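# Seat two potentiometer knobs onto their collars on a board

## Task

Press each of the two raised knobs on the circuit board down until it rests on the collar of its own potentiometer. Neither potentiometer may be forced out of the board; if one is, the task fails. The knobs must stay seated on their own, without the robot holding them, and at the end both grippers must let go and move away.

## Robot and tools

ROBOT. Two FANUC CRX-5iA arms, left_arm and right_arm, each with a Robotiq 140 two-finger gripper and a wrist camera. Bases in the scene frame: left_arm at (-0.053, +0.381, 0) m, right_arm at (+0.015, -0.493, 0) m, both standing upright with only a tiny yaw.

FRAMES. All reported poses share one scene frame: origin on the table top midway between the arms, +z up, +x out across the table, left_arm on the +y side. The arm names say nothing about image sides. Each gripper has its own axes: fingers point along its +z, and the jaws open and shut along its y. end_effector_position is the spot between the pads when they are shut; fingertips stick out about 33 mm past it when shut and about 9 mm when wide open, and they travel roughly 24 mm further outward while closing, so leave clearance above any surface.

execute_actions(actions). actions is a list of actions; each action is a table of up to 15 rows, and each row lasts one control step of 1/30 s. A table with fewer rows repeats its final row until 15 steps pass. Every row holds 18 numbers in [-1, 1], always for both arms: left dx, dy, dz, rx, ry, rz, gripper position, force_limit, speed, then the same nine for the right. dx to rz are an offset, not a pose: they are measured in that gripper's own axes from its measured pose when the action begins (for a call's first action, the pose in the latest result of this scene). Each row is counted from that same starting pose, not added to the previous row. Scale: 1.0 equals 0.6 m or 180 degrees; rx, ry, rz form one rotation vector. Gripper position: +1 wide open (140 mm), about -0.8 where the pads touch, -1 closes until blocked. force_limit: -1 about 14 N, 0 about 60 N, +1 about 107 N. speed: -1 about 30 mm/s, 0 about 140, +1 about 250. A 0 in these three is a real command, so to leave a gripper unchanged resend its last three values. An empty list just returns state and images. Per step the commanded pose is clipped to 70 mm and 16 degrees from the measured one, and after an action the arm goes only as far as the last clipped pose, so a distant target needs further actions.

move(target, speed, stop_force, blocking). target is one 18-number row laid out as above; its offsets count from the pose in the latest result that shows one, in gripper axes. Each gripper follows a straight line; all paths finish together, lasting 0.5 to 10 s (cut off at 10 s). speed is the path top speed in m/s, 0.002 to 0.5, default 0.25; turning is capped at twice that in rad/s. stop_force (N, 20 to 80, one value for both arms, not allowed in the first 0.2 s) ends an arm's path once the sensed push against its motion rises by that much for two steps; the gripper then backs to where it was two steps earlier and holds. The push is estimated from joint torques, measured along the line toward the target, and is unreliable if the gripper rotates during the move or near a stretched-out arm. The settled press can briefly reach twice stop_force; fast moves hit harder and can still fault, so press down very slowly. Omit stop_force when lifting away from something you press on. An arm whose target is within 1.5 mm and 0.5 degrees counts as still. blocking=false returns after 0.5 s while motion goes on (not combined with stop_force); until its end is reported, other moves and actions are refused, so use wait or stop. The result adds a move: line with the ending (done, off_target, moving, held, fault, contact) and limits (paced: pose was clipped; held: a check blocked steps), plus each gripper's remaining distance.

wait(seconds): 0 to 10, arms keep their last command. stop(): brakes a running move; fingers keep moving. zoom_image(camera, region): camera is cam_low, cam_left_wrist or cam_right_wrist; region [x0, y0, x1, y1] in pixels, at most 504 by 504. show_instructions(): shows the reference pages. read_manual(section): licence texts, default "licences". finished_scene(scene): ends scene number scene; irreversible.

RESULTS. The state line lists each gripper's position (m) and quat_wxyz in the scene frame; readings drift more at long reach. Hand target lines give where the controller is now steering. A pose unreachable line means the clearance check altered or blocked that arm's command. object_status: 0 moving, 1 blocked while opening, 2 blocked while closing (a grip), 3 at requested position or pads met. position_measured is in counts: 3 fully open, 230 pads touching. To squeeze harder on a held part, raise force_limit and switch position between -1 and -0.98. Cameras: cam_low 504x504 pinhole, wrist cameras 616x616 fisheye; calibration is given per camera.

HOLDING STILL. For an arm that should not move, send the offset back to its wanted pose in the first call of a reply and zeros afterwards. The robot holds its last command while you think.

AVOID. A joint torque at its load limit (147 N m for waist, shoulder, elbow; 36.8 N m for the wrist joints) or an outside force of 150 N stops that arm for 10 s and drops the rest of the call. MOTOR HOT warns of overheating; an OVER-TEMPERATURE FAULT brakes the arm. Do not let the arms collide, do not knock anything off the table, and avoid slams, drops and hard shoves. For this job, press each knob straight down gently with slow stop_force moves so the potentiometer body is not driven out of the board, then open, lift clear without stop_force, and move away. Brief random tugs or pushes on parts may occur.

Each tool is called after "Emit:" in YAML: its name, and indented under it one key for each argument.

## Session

Emit:
execute_actions:
  actions: []

Scene clock: 0.00 s.
left_arm: end_effector_position=(+0.1845, +0.3855, +0.1417) position_measured=3 object_status=3 end_effector_quat_wxyz=(-0.048, -0.630, +0.774, -0.046) | right_arm: end_effector_position=(+0.8458, -0.5515, +0.3775) position_measured=3 object_status=3 end_effector_quat_wxyz=(+0.500, +0.599, -0.335, +0.527)
Joint positions: left_arm=[ 0.745 -0.555 -0.67   0.085 -1.559 -0.968] | right_arm=[ 0.504  0.95   0.51   1.594 -1.654 -0.189]
Joint velocities: left_arm=[0.    0.    0.    0.    0.001 0.   ] | right_arm=[-0.001 -0.     0.001  0.    -0.001  0.001]
Hand target (left_arm): +0.184, +0.386, +0.142; -0.048, -0.630, +0.774, -0.046
Hand target (right_arm): +0.846, -0.551, +0.378; +0.500, +0.599, -0.335, +0.527
camera_calibration (this result's frames):
cam_left_wrist: T_world_to_cam=[[-0.920577, 0.390461, 0.00878738, 0.009544], [0.377966, 0.884999, 0.271879, -0.444373], [0.0983815, 0.253607, -0.962291, 0.19494], [0, 0, 0, 1]] pos_world=[0.157565, 0.340105, 0.308321]
cam_right_wrist: T_world_to_cam=[[-0.913354, -0.259052, 0.314127, 0.511758], [-0.383961, 0.291259, -0.876209, 0.827389], [0.135491, -0.920902, -0.365488, -0.302445], [0, 0, 0, 1]] pos_world=[0.82608, -0.386935, 0.453669]

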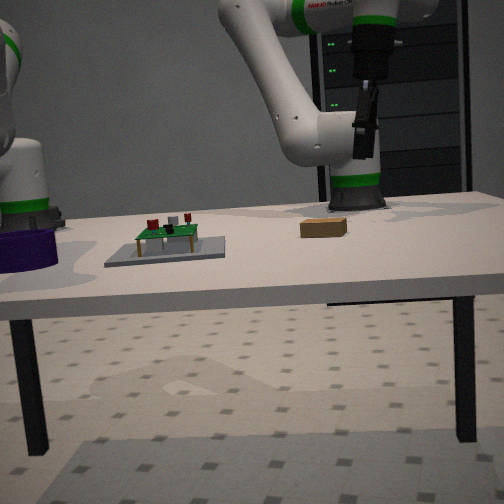

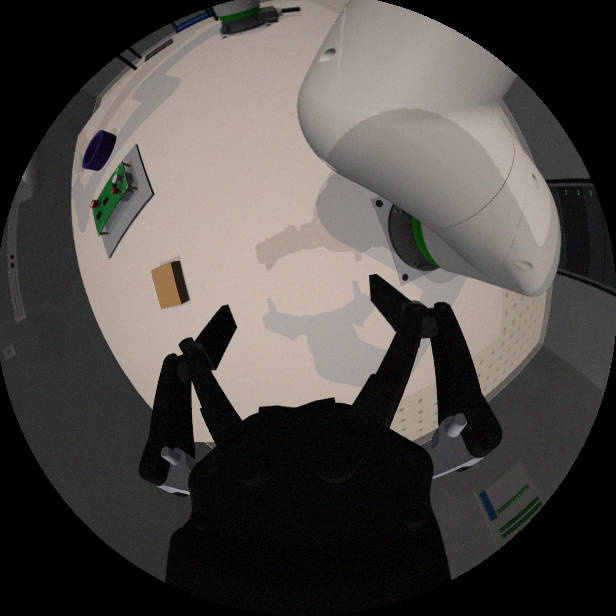

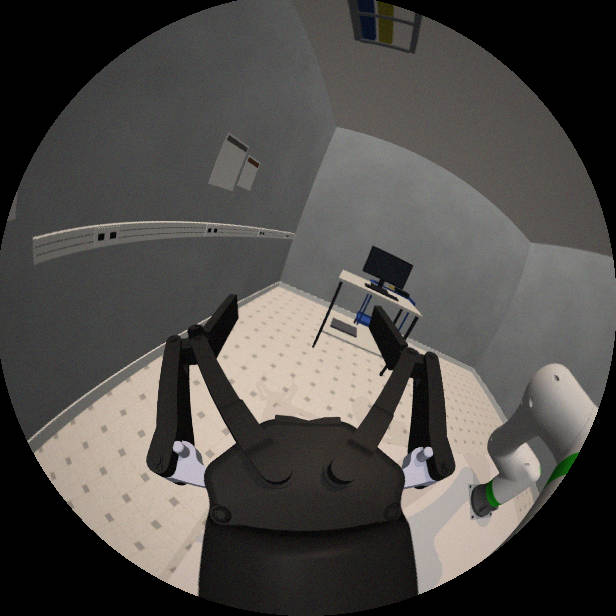

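Emit:
move:
  target: [0.38,-0.599,0.078,0.001,-0.0424,-0.065,-1,0,0,0,0,0,0,0,0,1,0,0]
  speed: 0.35

Emit:
zoom_image:
  camera: "cam_low"
  region: [130,185,230,260]

Emit:
zoom_image:
  camera: "cam_left_wrist"
  region: [200,150,400,330]

Scene clock: 10.77 s.
left_arm: end_effector_position=(+0.4906, +0.0864, +0.1301) position_measured=233 object_status=3 end_effector_quat_wxyz=(-0.002, +0.707, -0.707, +0.000) | right_arm: end_effector_position=(+0.8458, -0.5515, +0.3775) position_measured=3 object_status=3 end_effector_quat_wxyz=(+0.500, +0.599, -0.335, +0.527)
Joint positions: left_arm=[-0.299  0.452  0.296 -0.003 -1.412  0.286] | right_arm=[ 0.504  0.95   0.51   1.594 -1.654 -0.189]
Joint velocities: left_arm=[-0.002  0.008  0.012 -0.003 -0.01   0.001] | right_arm=[ 0.001 -0.     0.     0.     0.    -0.   ]
Hand target (left_arm): +0.491, +0.086, +0.130; -0.002, +0.707, -0.707, +0.000
Hand target (right_arm): +0.846, -0.551, +0.378; +0.500, +0.599, -0.335, +0.527
Off the commanded pose (left_arm): 0.002 m, 0 deg.
Off the commanded pose (right_arm): 0.000 m, 0 deg.
move: done; limits=paced
camera_calibration (this result's frames):
cam_left_wrist: T_world_to_cam=[[-0.98047, 0.191959, 0.0427888, 0.450361], [0.193104, 0.898387, 0.394477, -0.21856], [0.0372826, 0.395036, -0.917909, 0.241473], [0, 0, 0, 1]] pos_world=[0.474767, 0.01451, 0.288597]
cam_right_wrist: T_world_to_cam=[[-0.913354, -0.259052, 0.314127, 0.511758], [-0.383961, 0.291259, -0.876209, 0.827389], [0.135491, -0.920902, -0.365488, -0.302445], [0, 0, 0, 1]] pos_world=[0.82608, -0.386935, 0.453668]

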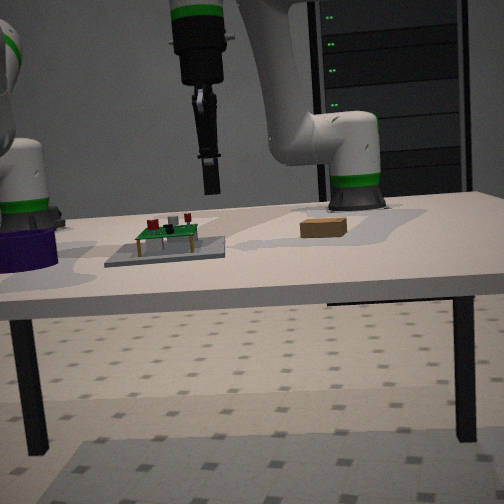

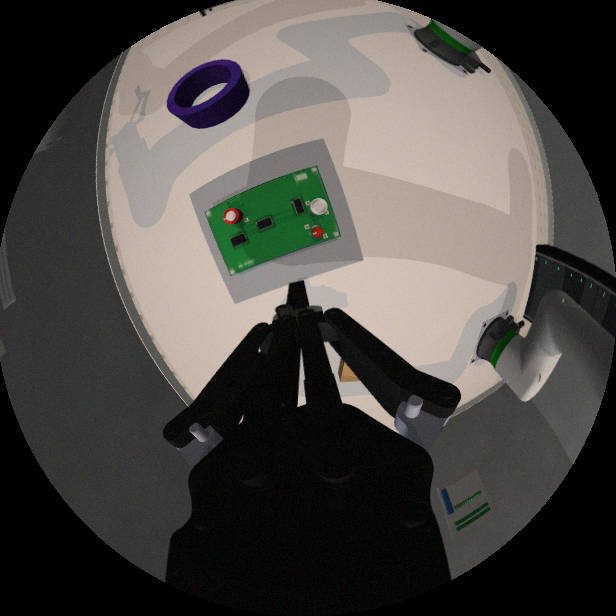

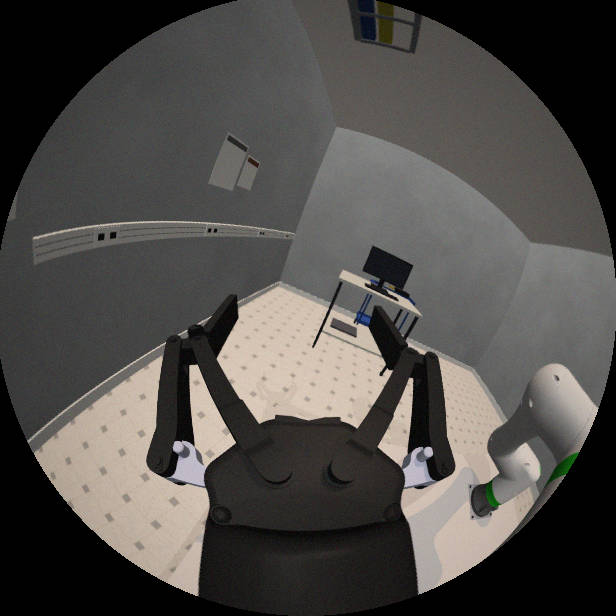

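Region (130, 185, 230, 260) of cam_low's 504x504 image, scaled by 5.040, with more detail than that image has; it fills the top 378 rows of this view, and the rest is white.

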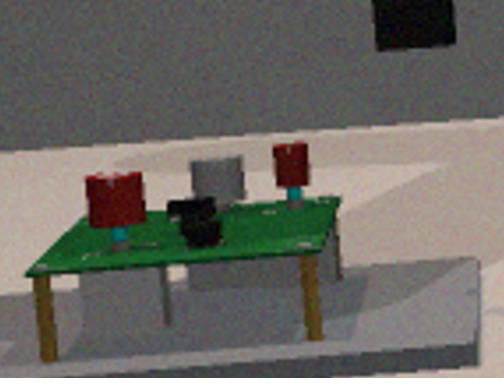

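Region (200, 150, 400, 330) of cam_left_wrist's 616x616 image, scaled by 2.520, with more detail than that image has; it fills the top 454 rows of this view, and the rest is white.

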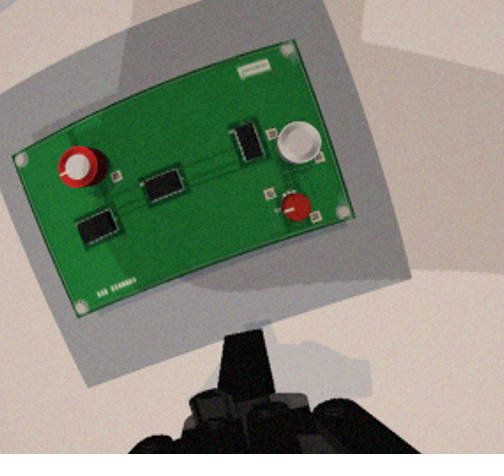

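Emit:
move:
  target: [0.094,0.059,0.048,0,0,0,-1,0,0,0,0,0,0,0,0,1,0,0]
  speed: 0.15

Emit:
zoom_image:
  camera: "cam_low"
  region: [140,200,205,240]

Scene clock: 18.77 s.
left_arm: end_effector_position=(+0.4554, +0.0301, +0.1013) position_measured=233 object_status=3 end_effector_quat_wxyz=(-0.002, +0.707, -0.707, +0.001) | right_arm: end_effector_position=(+0.8458, -0.5515, +0.3775) position_measured=3 object_status=3 end_effector_quat_wxyz=(+0.500, +0.599, -0.335, +0.527)
Joint positions: left_arm=[-0.406  0.464  0.245 -0.003 -1.349  0.394] | right_arm=[ 0.504  0.95   0.51   1.594 -1.654 -0.189]
Joint velocities: left_arm=[-0.001  0.001 -0.    -0.001  0.     0.002] | right_arm=[-0.001 -0.001 -0.001  0.    -0.     0.   ]
Hand target (left_arm): +0.455, +0.030, +0.101; -0.002, +0.707, -0.707, +0.000
Hand target (right_arm): +0.846, -0.551, +0.378; +0.500, +0.599, -0.335, +0.527
Off the commanded pose (left_arm): 0.000 m, 0 deg.
Off the commanded pose (right_arm): 0.000 m, 0 deg.
move: done
camera_calibration (this result's frames):
cam_left_wrist: T_world_to_cam=[[-0.980455, 0.192097, 0.0424942, 0.427918], [0.193111, 0.898349, 0.39456, -0.149803], [0.0376192, 0.395055, -0.917887, 0.238415], [0, 0, 0, 1]] pos_world=[0.439515, -0.0418129, 0.25976]
cam_right_wrist: T_world_to_cam=[[-0.913354, -0.259052, 0.314128, 0.511757], [-0.383961, 0.291259, -0.876209, 0.827389], [0.135491, -0.920902, -0.365488, -0.302445], [0, 0, 0, 1]] pos_world=[0.82608, -0.386934, 0.453668]

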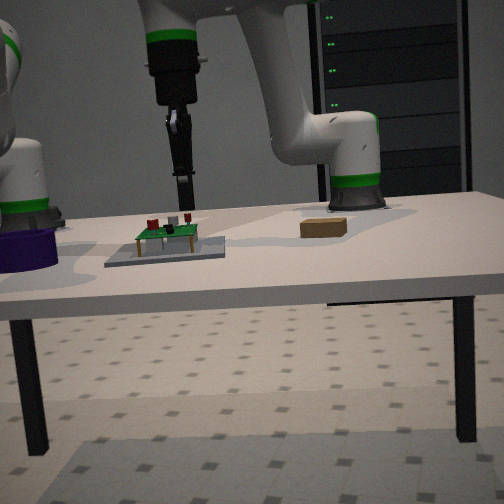

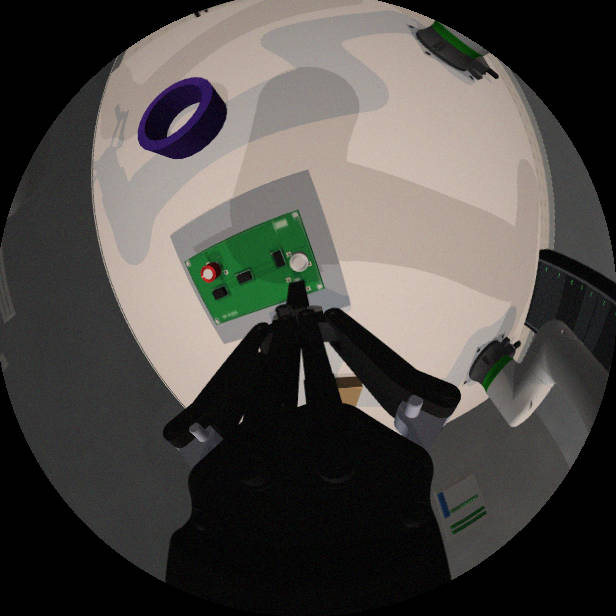

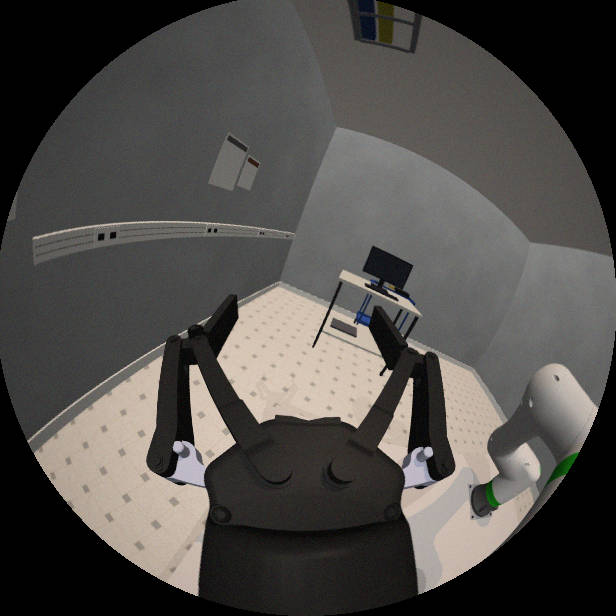

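Region (140, 200, 205, 240) of cam_low's 504x504 image, scaled by 7.754, with more detail than that image has; it fills the top 310 rows of this view, and the rest is white.

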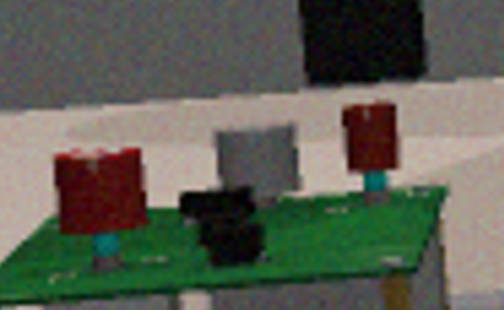

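Gap 6 mm, shaft 5 mm.

Emit:
move:
  target: [0,0,0.02,0,0,0,-1,0,0,0,0,0,0,0,0,1,0,0]
  speed: 0.008

Emit:
zoom_image:
  camera: "cam_low"
  region: [140,200,205,240]

Scene clock: 27.60 s.
left_arm: end_effector_position=(+0.4554, +0.0301, +0.0893) position_measured=233 object_status=3 end_effector_quat_wxyz=(-0.002, +0.707, -0.707, +0.000) | right_arm: end_effector_position=(+0.8458, -0.5515, +0.3775) position_measured=3 object_status=3 end_effector_quat_wxyz=(+0.500, +0.599, -0.335, +0.527)
Joint positions: left_arm=[-0.406  0.471  0.226 -0.004 -1.324  0.394] | right_arm=[ 0.504  0.95   0.51   1.594 -1.654 -0.189]
Joint velocities: left_arm=[-0.     0.    -0.001 -0.001  0.003  0.   ] | right_arm=[ 0.    -0.001 -0.001  0.    -0.    -0.   ]
Hand target (left_arm): +0.455, +0.030, +0.089; -0.002, +0.707, -0.707, +0.001
Hand target (right_arm): +0.846, -0.551, +0.378; +0.500, +0.599, -0.335, +0.527
Off the commanded pose (left_arm): 0.000 m, 0 deg.
Off the commanded pose (right_arm): 0.000 m, 0 deg.
move: done
camera_calibration (this result's frames):
cam_left_wrist: T_world_to_cam=[[-0.980441, 0.192174, 0.0424926, 0.428411], [0.19318, 0.898322, 0.394587, -0.145146], [0.0376573, 0.395078, -0.917875, 0.227437], [0, 0, 0, 1]] pos_world=[0.439506, -0.0417972, 0.247828]
cam_right_wrist: T_world_to_cam=[[-0.913354, -0.259052, 0.314127, 0.511758], [-0.383961, 0.291259, -0.876209, 0.827389], [0.135491, -0.920902, -0.365488, -0.302445], [0, 0, 0, 1]] pos_world=[0.82608, -0.386935, 0.453668]

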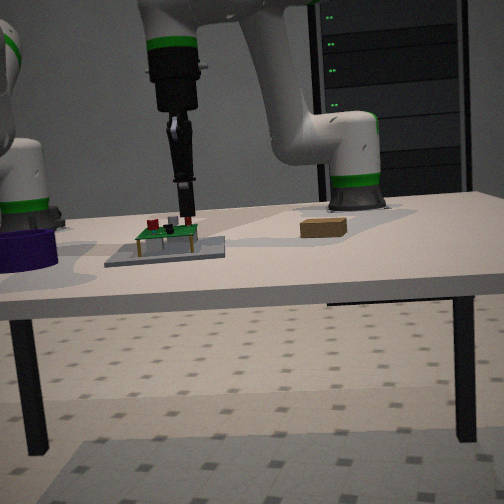

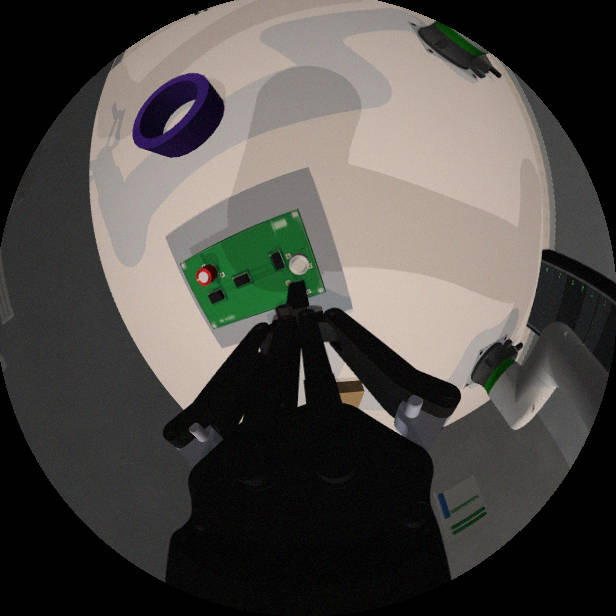

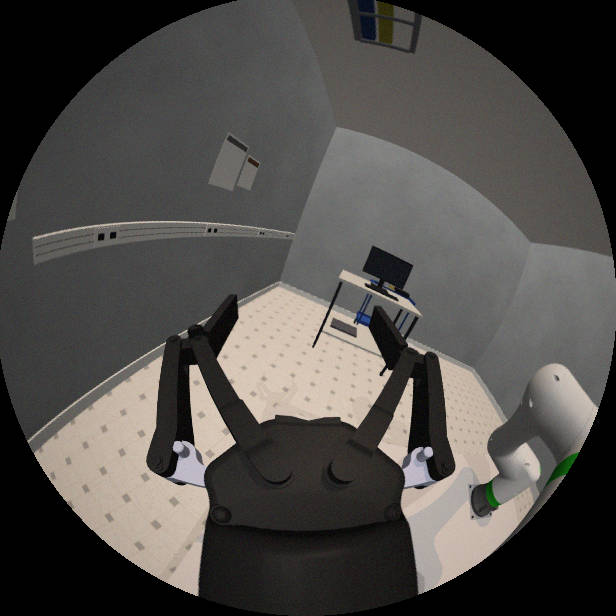

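Region (140, 200, 205, 240) of cam_low's 504x504 image, scaled by 7.754, with more detail than that image has; it fills the top 310 rows of this view, and the rest is white.

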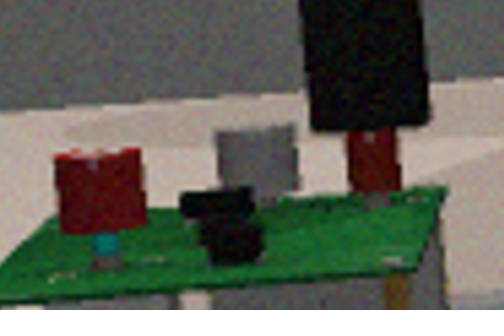

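Stiffer here; lift and check.

Emit:
execute_actions:
  actions:
    - [[0,0,-0.007,0,0,0,-1,0,0,0,0,0,0,0,0,1,0,0]]

Emit:
zoom_image:
  camera: "cam_low"
  region: [140,200,205,240]

Scene clock: 33.60 s.
left_arm: end_effector_position=(+0.4554, +0.0301, +0.0935) position_measured=233 object_status=3 end_effector_quat_wxyz=(-0.002, +0.707, -0.707, +0.001) | right_arm: end_effector_position=(+0.8458, -0.5515, +0.3775) position_measured=3 object_status=3 end_effector_quat_wxyz=(+0.500, +0.599, -0.335, +0.527)
Joint positions: left_arm=[-0.406  0.468  0.233 -0.003 -1.333  0.394] | right_arm=[ 0.504  0.95   0.51   1.594 -1.654 -0.189]
Joint velocities: left_arm=[ 0.     0.     0.    -0.    -0.002 -0.   ] | right_arm=[0.001 0.    0.    0.    0.    0.   ]
Hand target (left_arm): +0.455, +0.030, +0.094; -0.002, +0.707, -0.707, +0.000
Hand target (right_arm): +0.846, -0.551, +0.378; +0.500, +0.599, -0.335, +0.527
Off the commanded pose (left_arm): 0.000 m, 0 deg.
Off the commanded pose (right_arm): 0.000 m, 0 deg.
camera_calibration (this result's frames):
cam_left_wrist: T_world_to_cam=[[-0.980447, 0.192138, 0.0425025, 0.428238], [0.193152, 0.898343, 0.394554, -0.146776], [0.037627, 0.395049, -0.917889, 0.231301], [0, 0, 0, 1]] pos_world=[0.439512, -0.0418011, 0.252019]
cam_right_wrist: T_world_to_cam=[[-0.913354, -0.259052, 0.314128, 0.511758], [-0.383961, 0.291259, -0.876209, 0.827389], [0.135491, -0.920902, -0.365488, -0.302445], [0, 0, 0, 1]] pos_world=[0.82608, -0.386935, 0.453669]

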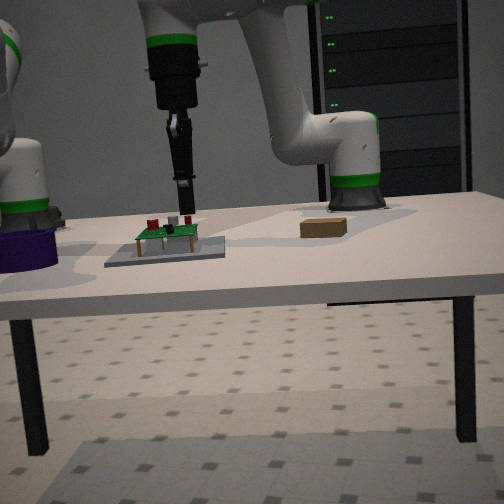

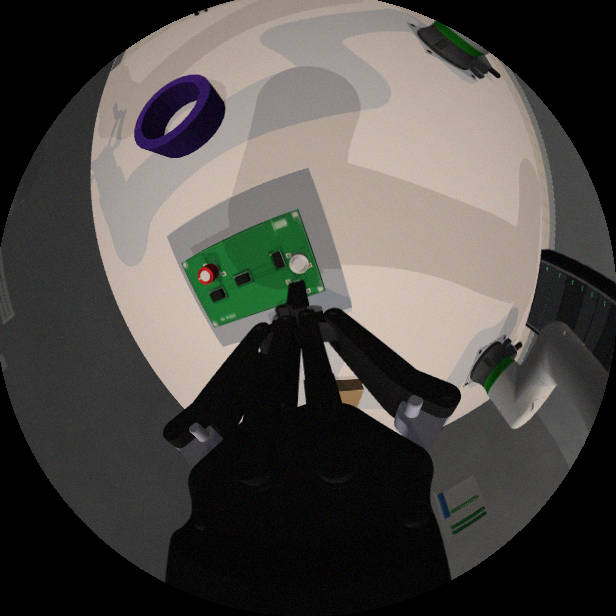

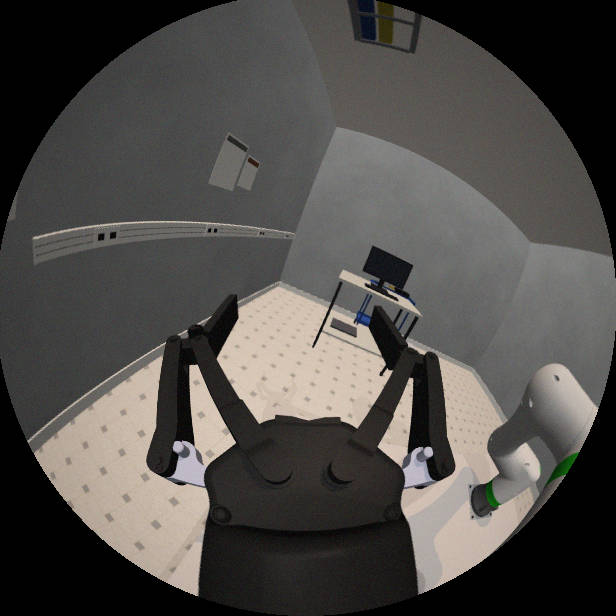

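Region (140, 200, 205, 240) of cam_low's 504x504 image, scaled by 7.754, with more detail than that image has; it fills the top 310 rows of this view, and the rest is white.

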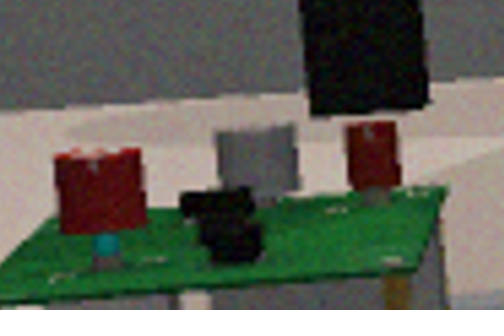

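Emit:
zoom_image:
  camera: "cam_low"
  region: [175,210,200,230]

Emit:
execute_actions:
  actions:
    - [[0,0,0.0055,0,0,0,-1,0,0,0,0,0,0,0,0,1,0,0]]
    - [[0,0,0.0021,0,0,0,-1,0,0,0,0,0,0,0,0,1,0,0]]
    - [[0,0,-0.0076,0,0,0,-1,0,0,0,0,0,0,0,0,1,0,0]]

Emit:
zoom_image:
  camera: "cam_low"
  region: [175,210,200,230]

Region (175, 210, 200, 230) of cam_low's 504x504 image, scaled by 20.160, with more detail than that image has; it fills the top 403 rows of this view, and the rest is white.

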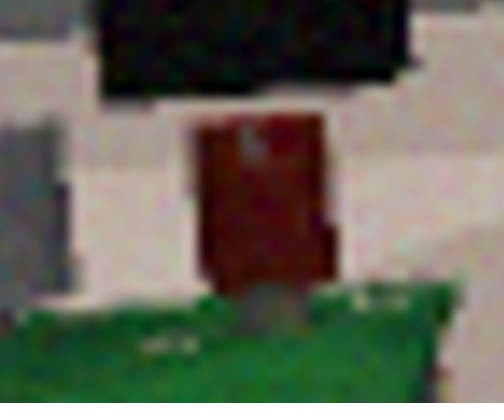

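Scene clock: 42.40 s.
left_arm: end_effector_position=(+0.4554, +0.0301, +0.0935) position_measured=233 object_status=3 end_effector_quat_wxyz=(-0.002, +0.707, -0.707, +0.000) | right_arm: end_effector_position=(+0.8458, -0.5515, +0.3775) position_measured=3 object_status=3 end_effector_quat_wxyz=(+0.500, +0.599, -0.335, +0.527)
Joint positions: left_arm=[-0.406  0.468  0.233 -0.004 -1.333  0.394] | right_arm=[ 0.504  0.95   0.51   1.594 -1.654 -0.189]
Joint velocities: left_arm=[ 0.     0.     0.001  0.001 -0.    -0.001] | right_arm=[ 0.001  0.001 -0.001  0.     0.    -0.   ]
Hand target (left_arm): +0.455, +0.030, +0.094; -0.002, +0.707, -0.707, +0.000
Hand target (right_arm): +0.846, -0.551, +0.378; +0.500, +0.599, -0.335, +0.527
Off the commanded pose (left_arm): 0.000 m, 0 deg.
Off the commanded pose (right_arm): 0.000 m, 0 deg.
camera_calibration (this result's frames):
cam_left_wrist: T_world_to_cam=[[-0.980445, 0.192151, 0.0424812, 0.428244], [0.193153, 0.898316, 0.394614, -0.146801], [0.0376641, 0.395103, -0.917864, 0.231266], [0, 0, 0, 1]] pos_world=[0.439515, -0.0417879, 0.252009]
cam_right_wrist: T_world_to_cam=[[-0.913354, -0.259052, 0.314128, 0.511758], [-0.383961, 0.291259, -0.876209, 0.827389], [0.135491, -0.920902, -0.365488, -0.302445], [0, 0, 0, 1]] pos_world=[0.82608, -0.386935, 0.453669]

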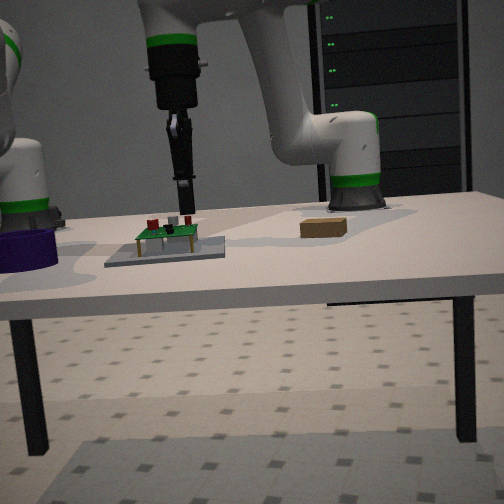

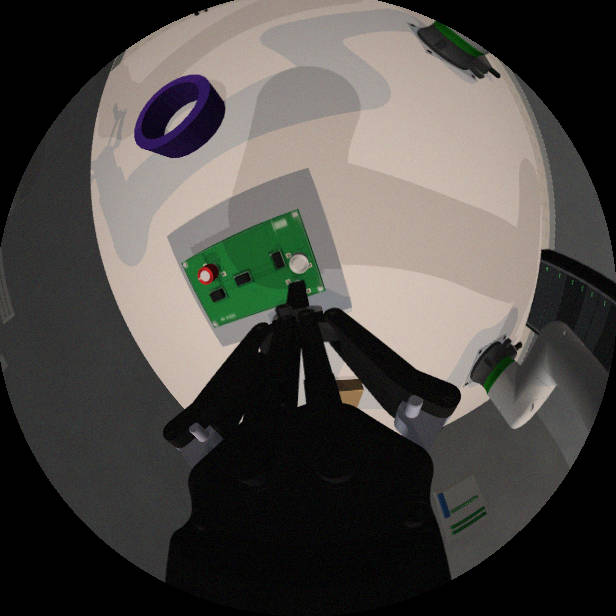

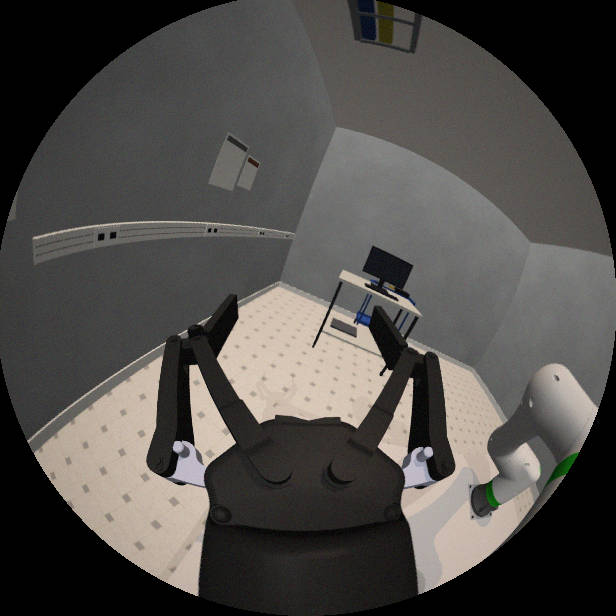

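Region (175, 210, 200, 230) of cam_low's 504x504 image, scaled by 20.160, with more detail than that image has; it fills the top 403 rows of this view, and the rest is white.

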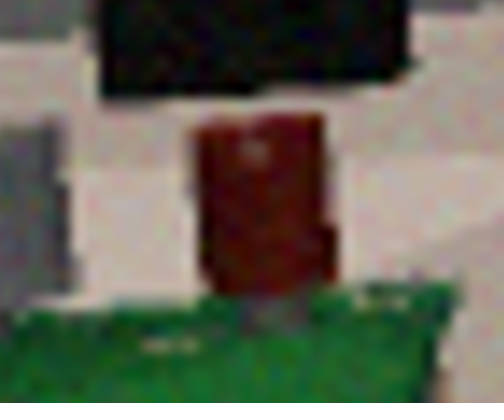

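Emit:
execute_actions:
  actions:
    - [[0,0,0.006,0,0,0,-1,0,0,0,0,0,0,0,0,1,0,0]]
    - [[0,0,0.002,0,0,0,-1,0,0,0,0,0,0,0,0,1,0,0]]
    - [[0,0,-0.008,0,0,0,-1,0,0,0,0,0,0,0,0,1,0,0]]

Emit:
zoom_image:
  camera: "cam_low"
  region: [175,210,200,230]

Emit:
move:
  target: [0.073,-0.161,-0.02,0,0,0,-1,0,0,0,0,0,0,0,0,1,0,0]
  speed: 0.15

Emit:
zoom_image:
  camera: "cam_low"
  region: [135,210,175,240]

Scene clock: 52.57 s.
left_arm: end_effector_position=(+0.4554, +0.0301, +0.0935) position_measured=233 object_status=3 end_effector_quat_wxyz=(-0.002, +0.707, -0.707, +0.001) | right_arm: end_effector_position=(+0.8458, -0.5515, +0.3775) position_measured=3 object_status=3 end_effector_quat_wxyz=(+0.500, +0.599, -0.335, +0.527)
Joint positions: left_arm=[-0.406  0.468  0.233 -0.004 -1.333  0.394] | right_arm=[ 0.504  0.95   0.51   1.594 -1.654 -0.189]
Joint velocities: left_arm=[ 0.    -0.     0.001  0.    -0.001  0.   ] | right_arm=[-0.     0.    -0.001 -0.     0.001 -0.   ]
Hand target (left_arm): +0.455, +0.030, +0.094; -0.002, +0.707, -0.707, +0.001
Hand target (right_arm): +0.846, -0.551, +0.378; +0.500, +0.599, -0.335, +0.527
Off the commanded pose (left_arm): 0.000 m, 0 deg.
Off the commanded pose (right_arm): 0.000 m, 0 deg.
camera_calibration (this result's frames):
cam_left_wrist: T_world_to_cam=[[-0.980446, 0.192151, 0.0424728, 0.428247], [0.19315, 0.898317, 0.394613, -0.146801], [0.0376713, 0.3951, -0.917865, 0.231267], [0, 0, 0, 1]] pos_world=[0.439515, -0.0417882, 0.252012]
cam_right_wrist: T_world_to_cam=[[-0.913354, -0.259052, 0.314128, 0.511758], [-0.383961, 0.291259, -0.876209, 0.827389], [0.135491, -0.920902, -0.365488, -0.302445], [0, 0, 0, 1]] pos_world=[0.82608, -0.386935, 0.453668]

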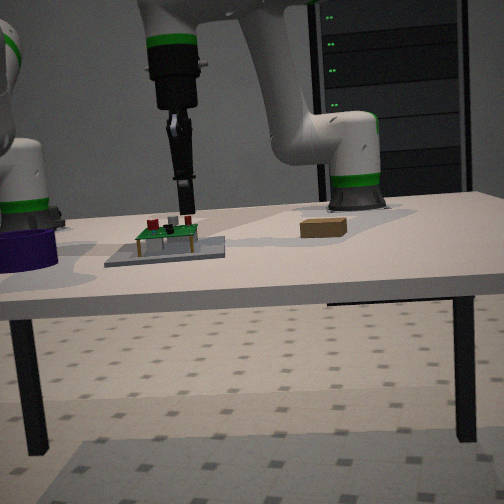

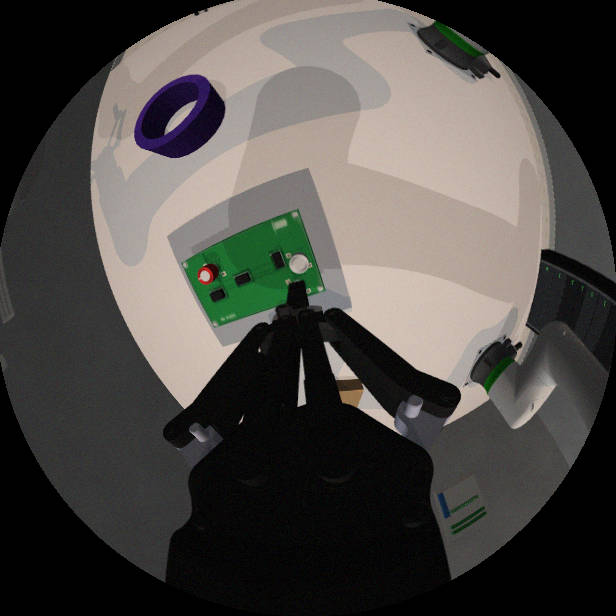

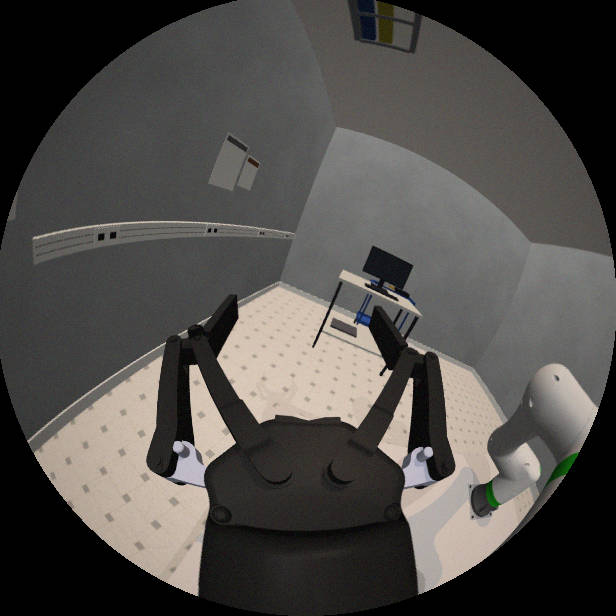

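Region (175, 210, 200, 230) of cam_low's 504x504 image, scaled by 20.160, with more detail than that image has; it fills the top 403 rows of this view, and the rest is white.

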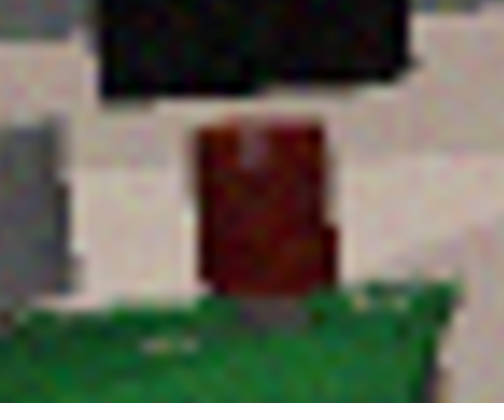

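Scene clock: 53.80 s.
left_arm: end_effector_position=(+0.5522, -0.0137, +0.1058) position_measured=233 object_status=3 end_effector_quat_wxyz=(-0.002, +0.707, -0.707, +0.001) | right_arm: end_effector_position=(+0.8458, -0.5515, +0.3775) position_measured=3 object_status=3 end_effector_quat_wxyz=(+0.500, +0.599, -0.335, +0.527)
Joint positions: left_arm=[-0.411  0.753  0.703 -0.003 -1.518  0.398] | right_arm=[ 0.504  0.95   0.51   1.594 -1.654 -0.189]
Joint velocities: left_arm=[-0.     0.008  0.014 -0.001 -0.01   0.001] | right_arm=[-0.  0. -0.  0. -0. -0.]
Hand target (left_arm): +0.552, -0.014, +0.106; -0.002, +0.707, -0.707, +0.000
Hand target (right_arm): +0.846, -0.551, +0.378; +0.500, +0.599, -0.335, +0.527
Off the commanded pose (left_arm): 0.000 m, 0 deg.
Off the commanded pose (right_arm): 0.000 m, 0 deg.
move: done
camera_calibration (this result's frames):
cam_left_wrist: T_world_to_cam=[[-0.980552, 0.191674, 0.0421769, 0.53115], [0.192599, 0.898467, 0.394542, -0.130722], [0.0377288, 0.394992, -0.91791, 0.256127], [0, 0, 0, 1]] pos_world=[0.536334, -0.0855257, 0.264274]
cam_right_wrist: T_world_to_cam=[[-0.913354, -0.259052, 0.314128, 0.511758], [-0.383961, 0.291259, -0.876209, 0.827389], [0.135491, -0.920902, -0.365488, -0.302445], [0, 0, 0, 1]] pos_world=[0.82608, -0.386935, 0.453668]

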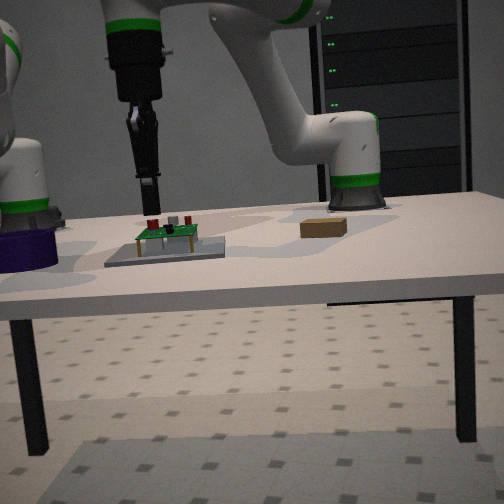

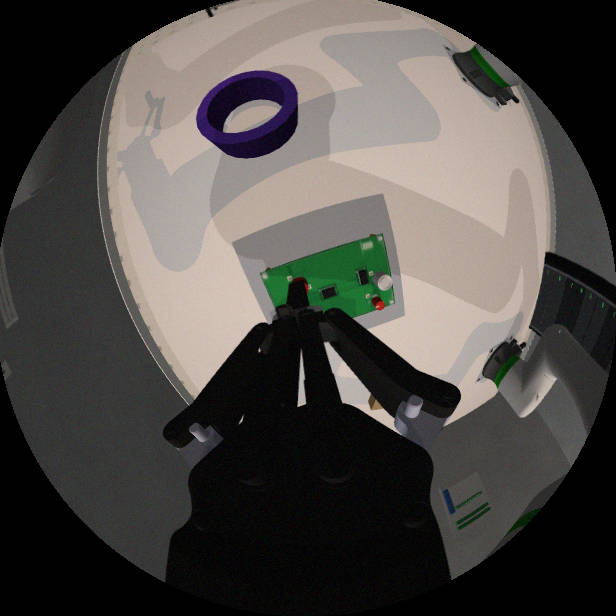

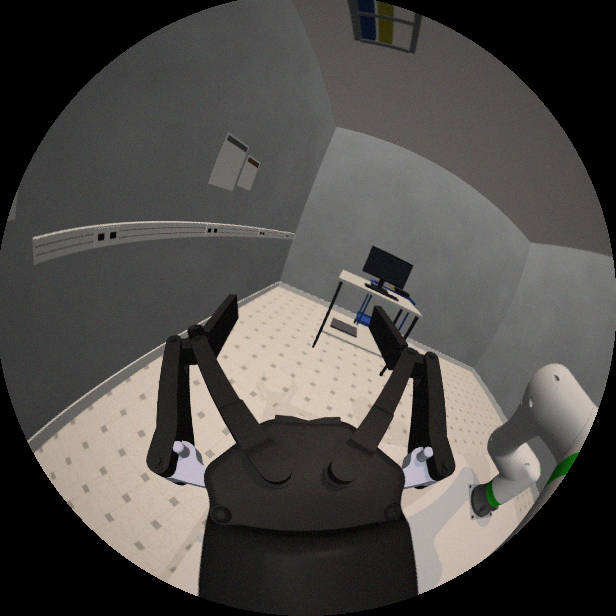

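Region (135, 210, 175, 240) of cam_low's 504x504 image, scaled by 12.600, with more detail than that image has; it fills the top 378 rows of this view, and the rest is white.

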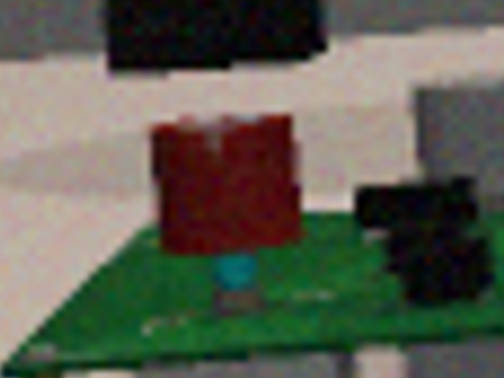

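Emit:
execute_actions:
  actions:
    - [[0,0.004,0.012,0,0,0,-1,0,0,0,0,0,0,0,0,1,0,0]]
    - [[0,0,0.004,0,0,0,-1,0,0,0,0,0,0,0,0,1,0,0]]
    - [[0,0,0.004,0,0,0,-1,0,0,0,0,0,0,0,0,1,0,0]]
    - [[0,0,0.003,0,0,0,-1,0,0,0,0,0,0,0,0,1,0,0]]

Emit:
zoom_image:
  camera: "cam_low"
  region: [135,210,175,240]

Scene clock: 63.57 s.
left_arm: end_effector_position=(+0.5498, -0.0137, +0.0920) position_measured=233 object_status=3 end_effector_quat_wxyz=(-0.002, +0.707, -0.707, +0.001) | right_arm: end_effector_position=(+0.8458, -0.5515, +0.3775) position_measured=3 object_status=3 end_effector_quat_wxyz=(+0.500, +0.599, -0.335, +0.527)
Joint positions: left_arm=[-0.412  0.75   0.665 -0.003 -1.484  0.399] | right_arm=[ 0.504  0.95   0.51   1.594 -1.654 -0.189]
Joint velocities: left_arm=[-0.     0.    -0.     0.     0.001  0.   ] | right_arm=[ 0. -0.  0. -0.  0.  0.]
Hand target (left_arm): +0.550, -0.014, +0.092; -0.002, +0.707, -0.707, +0.001
Hand target (right_arm): +0.846, -0.551, +0.378; +0.500, +0.599, -0.335, +0.527
Off the commanded pose (left_arm): 0.000 m, 0 deg.
Off the commanded pose (right_arm): 0.000 m, 0 deg.
camera_calibration (this result's frames):
cam_left_wrist: T_world_to_cam=[[-0.980534, 0.191767, 0.0421653, 0.529371], [0.19268, 0.898451, 0.394539, -0.124877], [0.037776, 0.394983, -0.917911, 0.243567], [0, 0, 0, 1]] pos_world=[0.533927, -0.085525, 0.25052]
cam_right_wrist: T_world_to_cam=[[-0.913354, -0.259052, 0.314128, 0.511758], [-0.383961, 0.291259, -0.876209, 0.827389], [0.135491, -0.920902, -0.365488, -0.302445], [0, 0, 0, 1]] pos_world=[0.82608, -0.386935, 0.453669]

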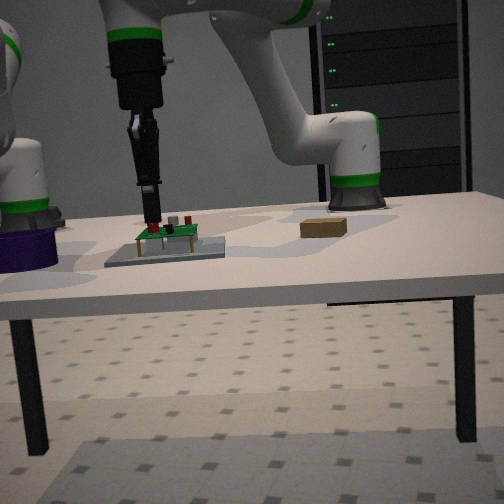

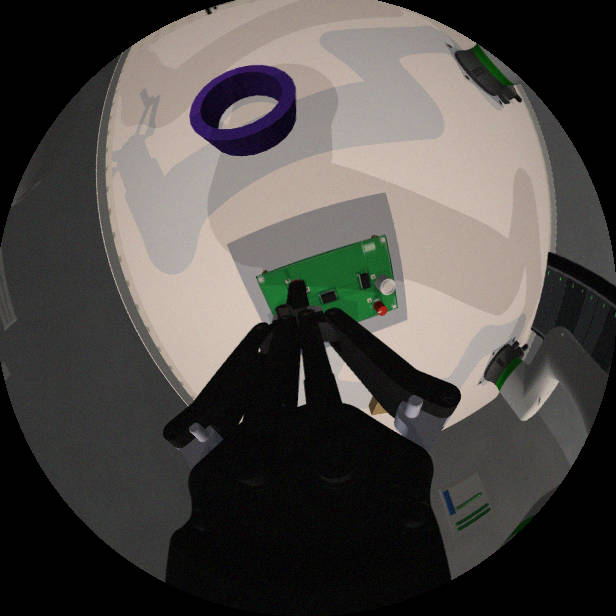

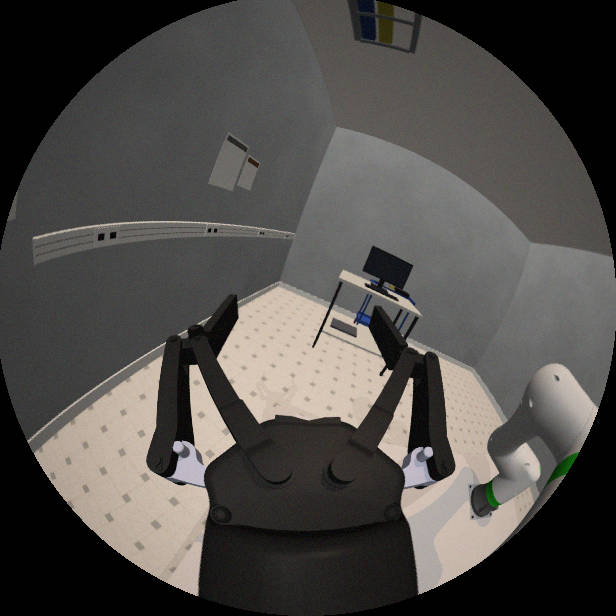

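Region (135, 210, 175, 240) of cam_low's 504x504 image, scaled by 12.600, with more detail than that image has; it fills the top 378 rows of this view, and the rest is white.

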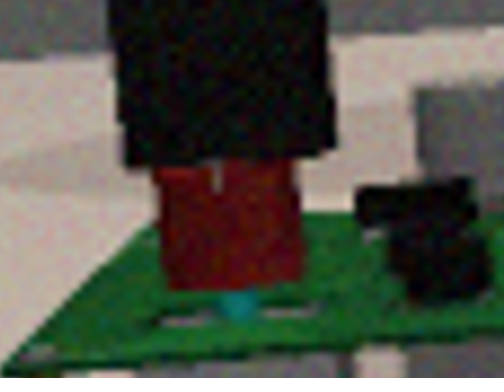

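Soft one; ≥4 mm left.

Emit:
execute_actions:
  actions:
    - [[0,0,0.003,0,0,0,-1,0,0,0,0,0,0,0,0,1,0,0]]
    - [[0,0,0.0033,0,0,0,-1,0,0,0,0,0,0,0,0,1,0,0]]
    - [[0,0,-0.012,0,0,0,-1,0,0,0,0,0,0,0,0,1,0,0]]

Emit:
zoom_image:
  camera: "cam_low"
  region: [135,210,175,240]

Scene clock: 69.23 s.
left_arm: end_effector_position=(+0.5498, -0.0137, +0.0954) position_measured=233 object_status=3 end_effector_quat_wxyz=(-0.002, +0.707, -0.707, +0.001) | right_arm: end_effector_position=(+0.8458, -0.5515, +0.3775) position_measured=3 object_status=3 end_effector_quat_wxyz=(+0.500, +0.599, -0.335, +0.527)
Joint positions: left_arm=[-0.412  0.749  0.672 -0.003 -1.491  0.399] | right_arm=[ 0.504  0.95   0.51   1.594 -1.654 -0.189]
Joint velocities: left_arm=[-0.     0.     0.    -0.001 -0.001 -0.   ] | right_arm=[ 0.001  0.    -0.    -0.    -0.001 -0.   ]
Hand target (left_arm): +0.550, -0.014, +0.095; -0.002, +0.707, -0.707, +0.001
Hand target (right_arm): +0.846, -0.551, +0.378; +0.500, +0.599, -0.335, +0.527
Off the commanded pose (left_arm): 0.000 m, 0 deg.
Off the commanded pose (right_arm): 0.000 m, 0 deg.
camera_calibration (this result's frames):
cam_left_wrist: T_world_to_cam=[[-0.980539, 0.191742, 0.0421682, 0.529229], [0.192658, 0.898454, 0.394541, -0.12621], [0.0377639, 0.394987, -0.91791, 0.246699], [0, 0, 0, 1]] pos_world=[0.533928, -0.0855248, 0.253926]
cam_right_wrist: T_world_to_cam=[[-0.913354, -0.259052, 0.314128, 0.511757], [-0.383961, 0.291259, -0.876209, 0.827389], [0.135491, -0.920902, -0.365488, -0.302445], [0, 0, 0, 1]] pos_world=[0.82608, -0.386935, 0.453668]

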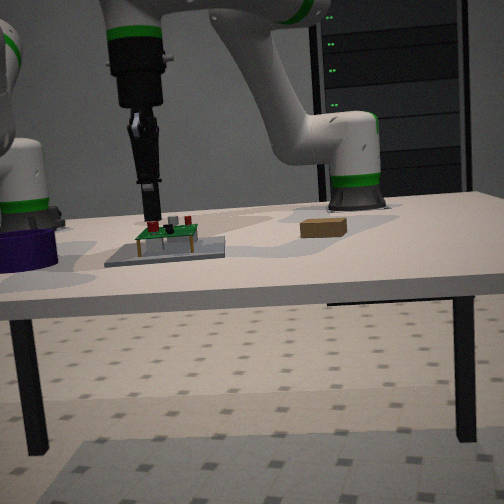

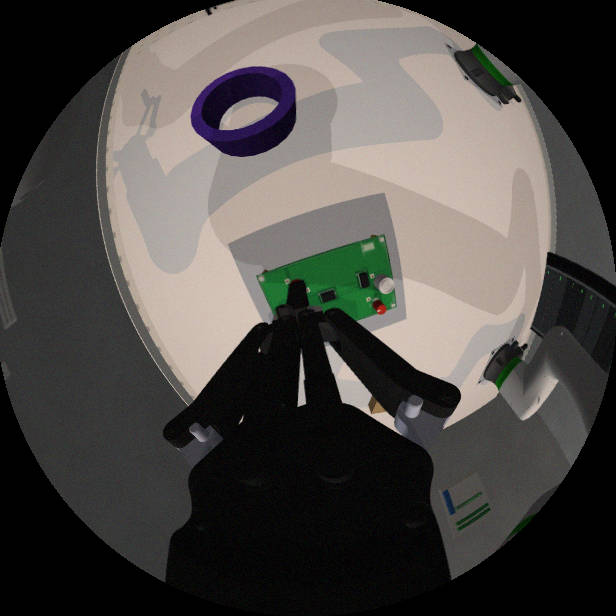

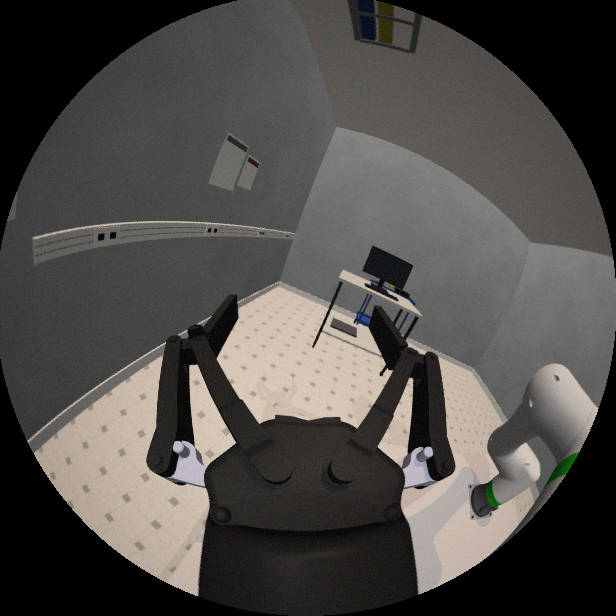

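Region (135, 210, 175, 240) of cam_low's 504x504 image, scaled by 12.600, with more detail than that image has; it fills the top 378 rows of this view, and the rest is white.

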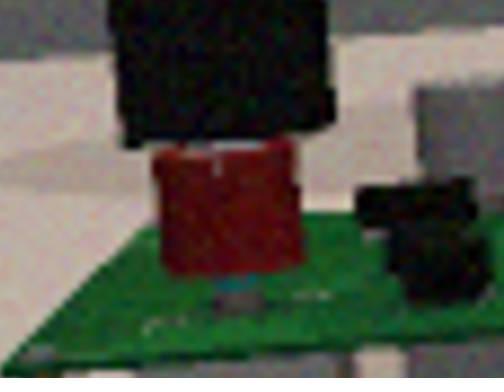

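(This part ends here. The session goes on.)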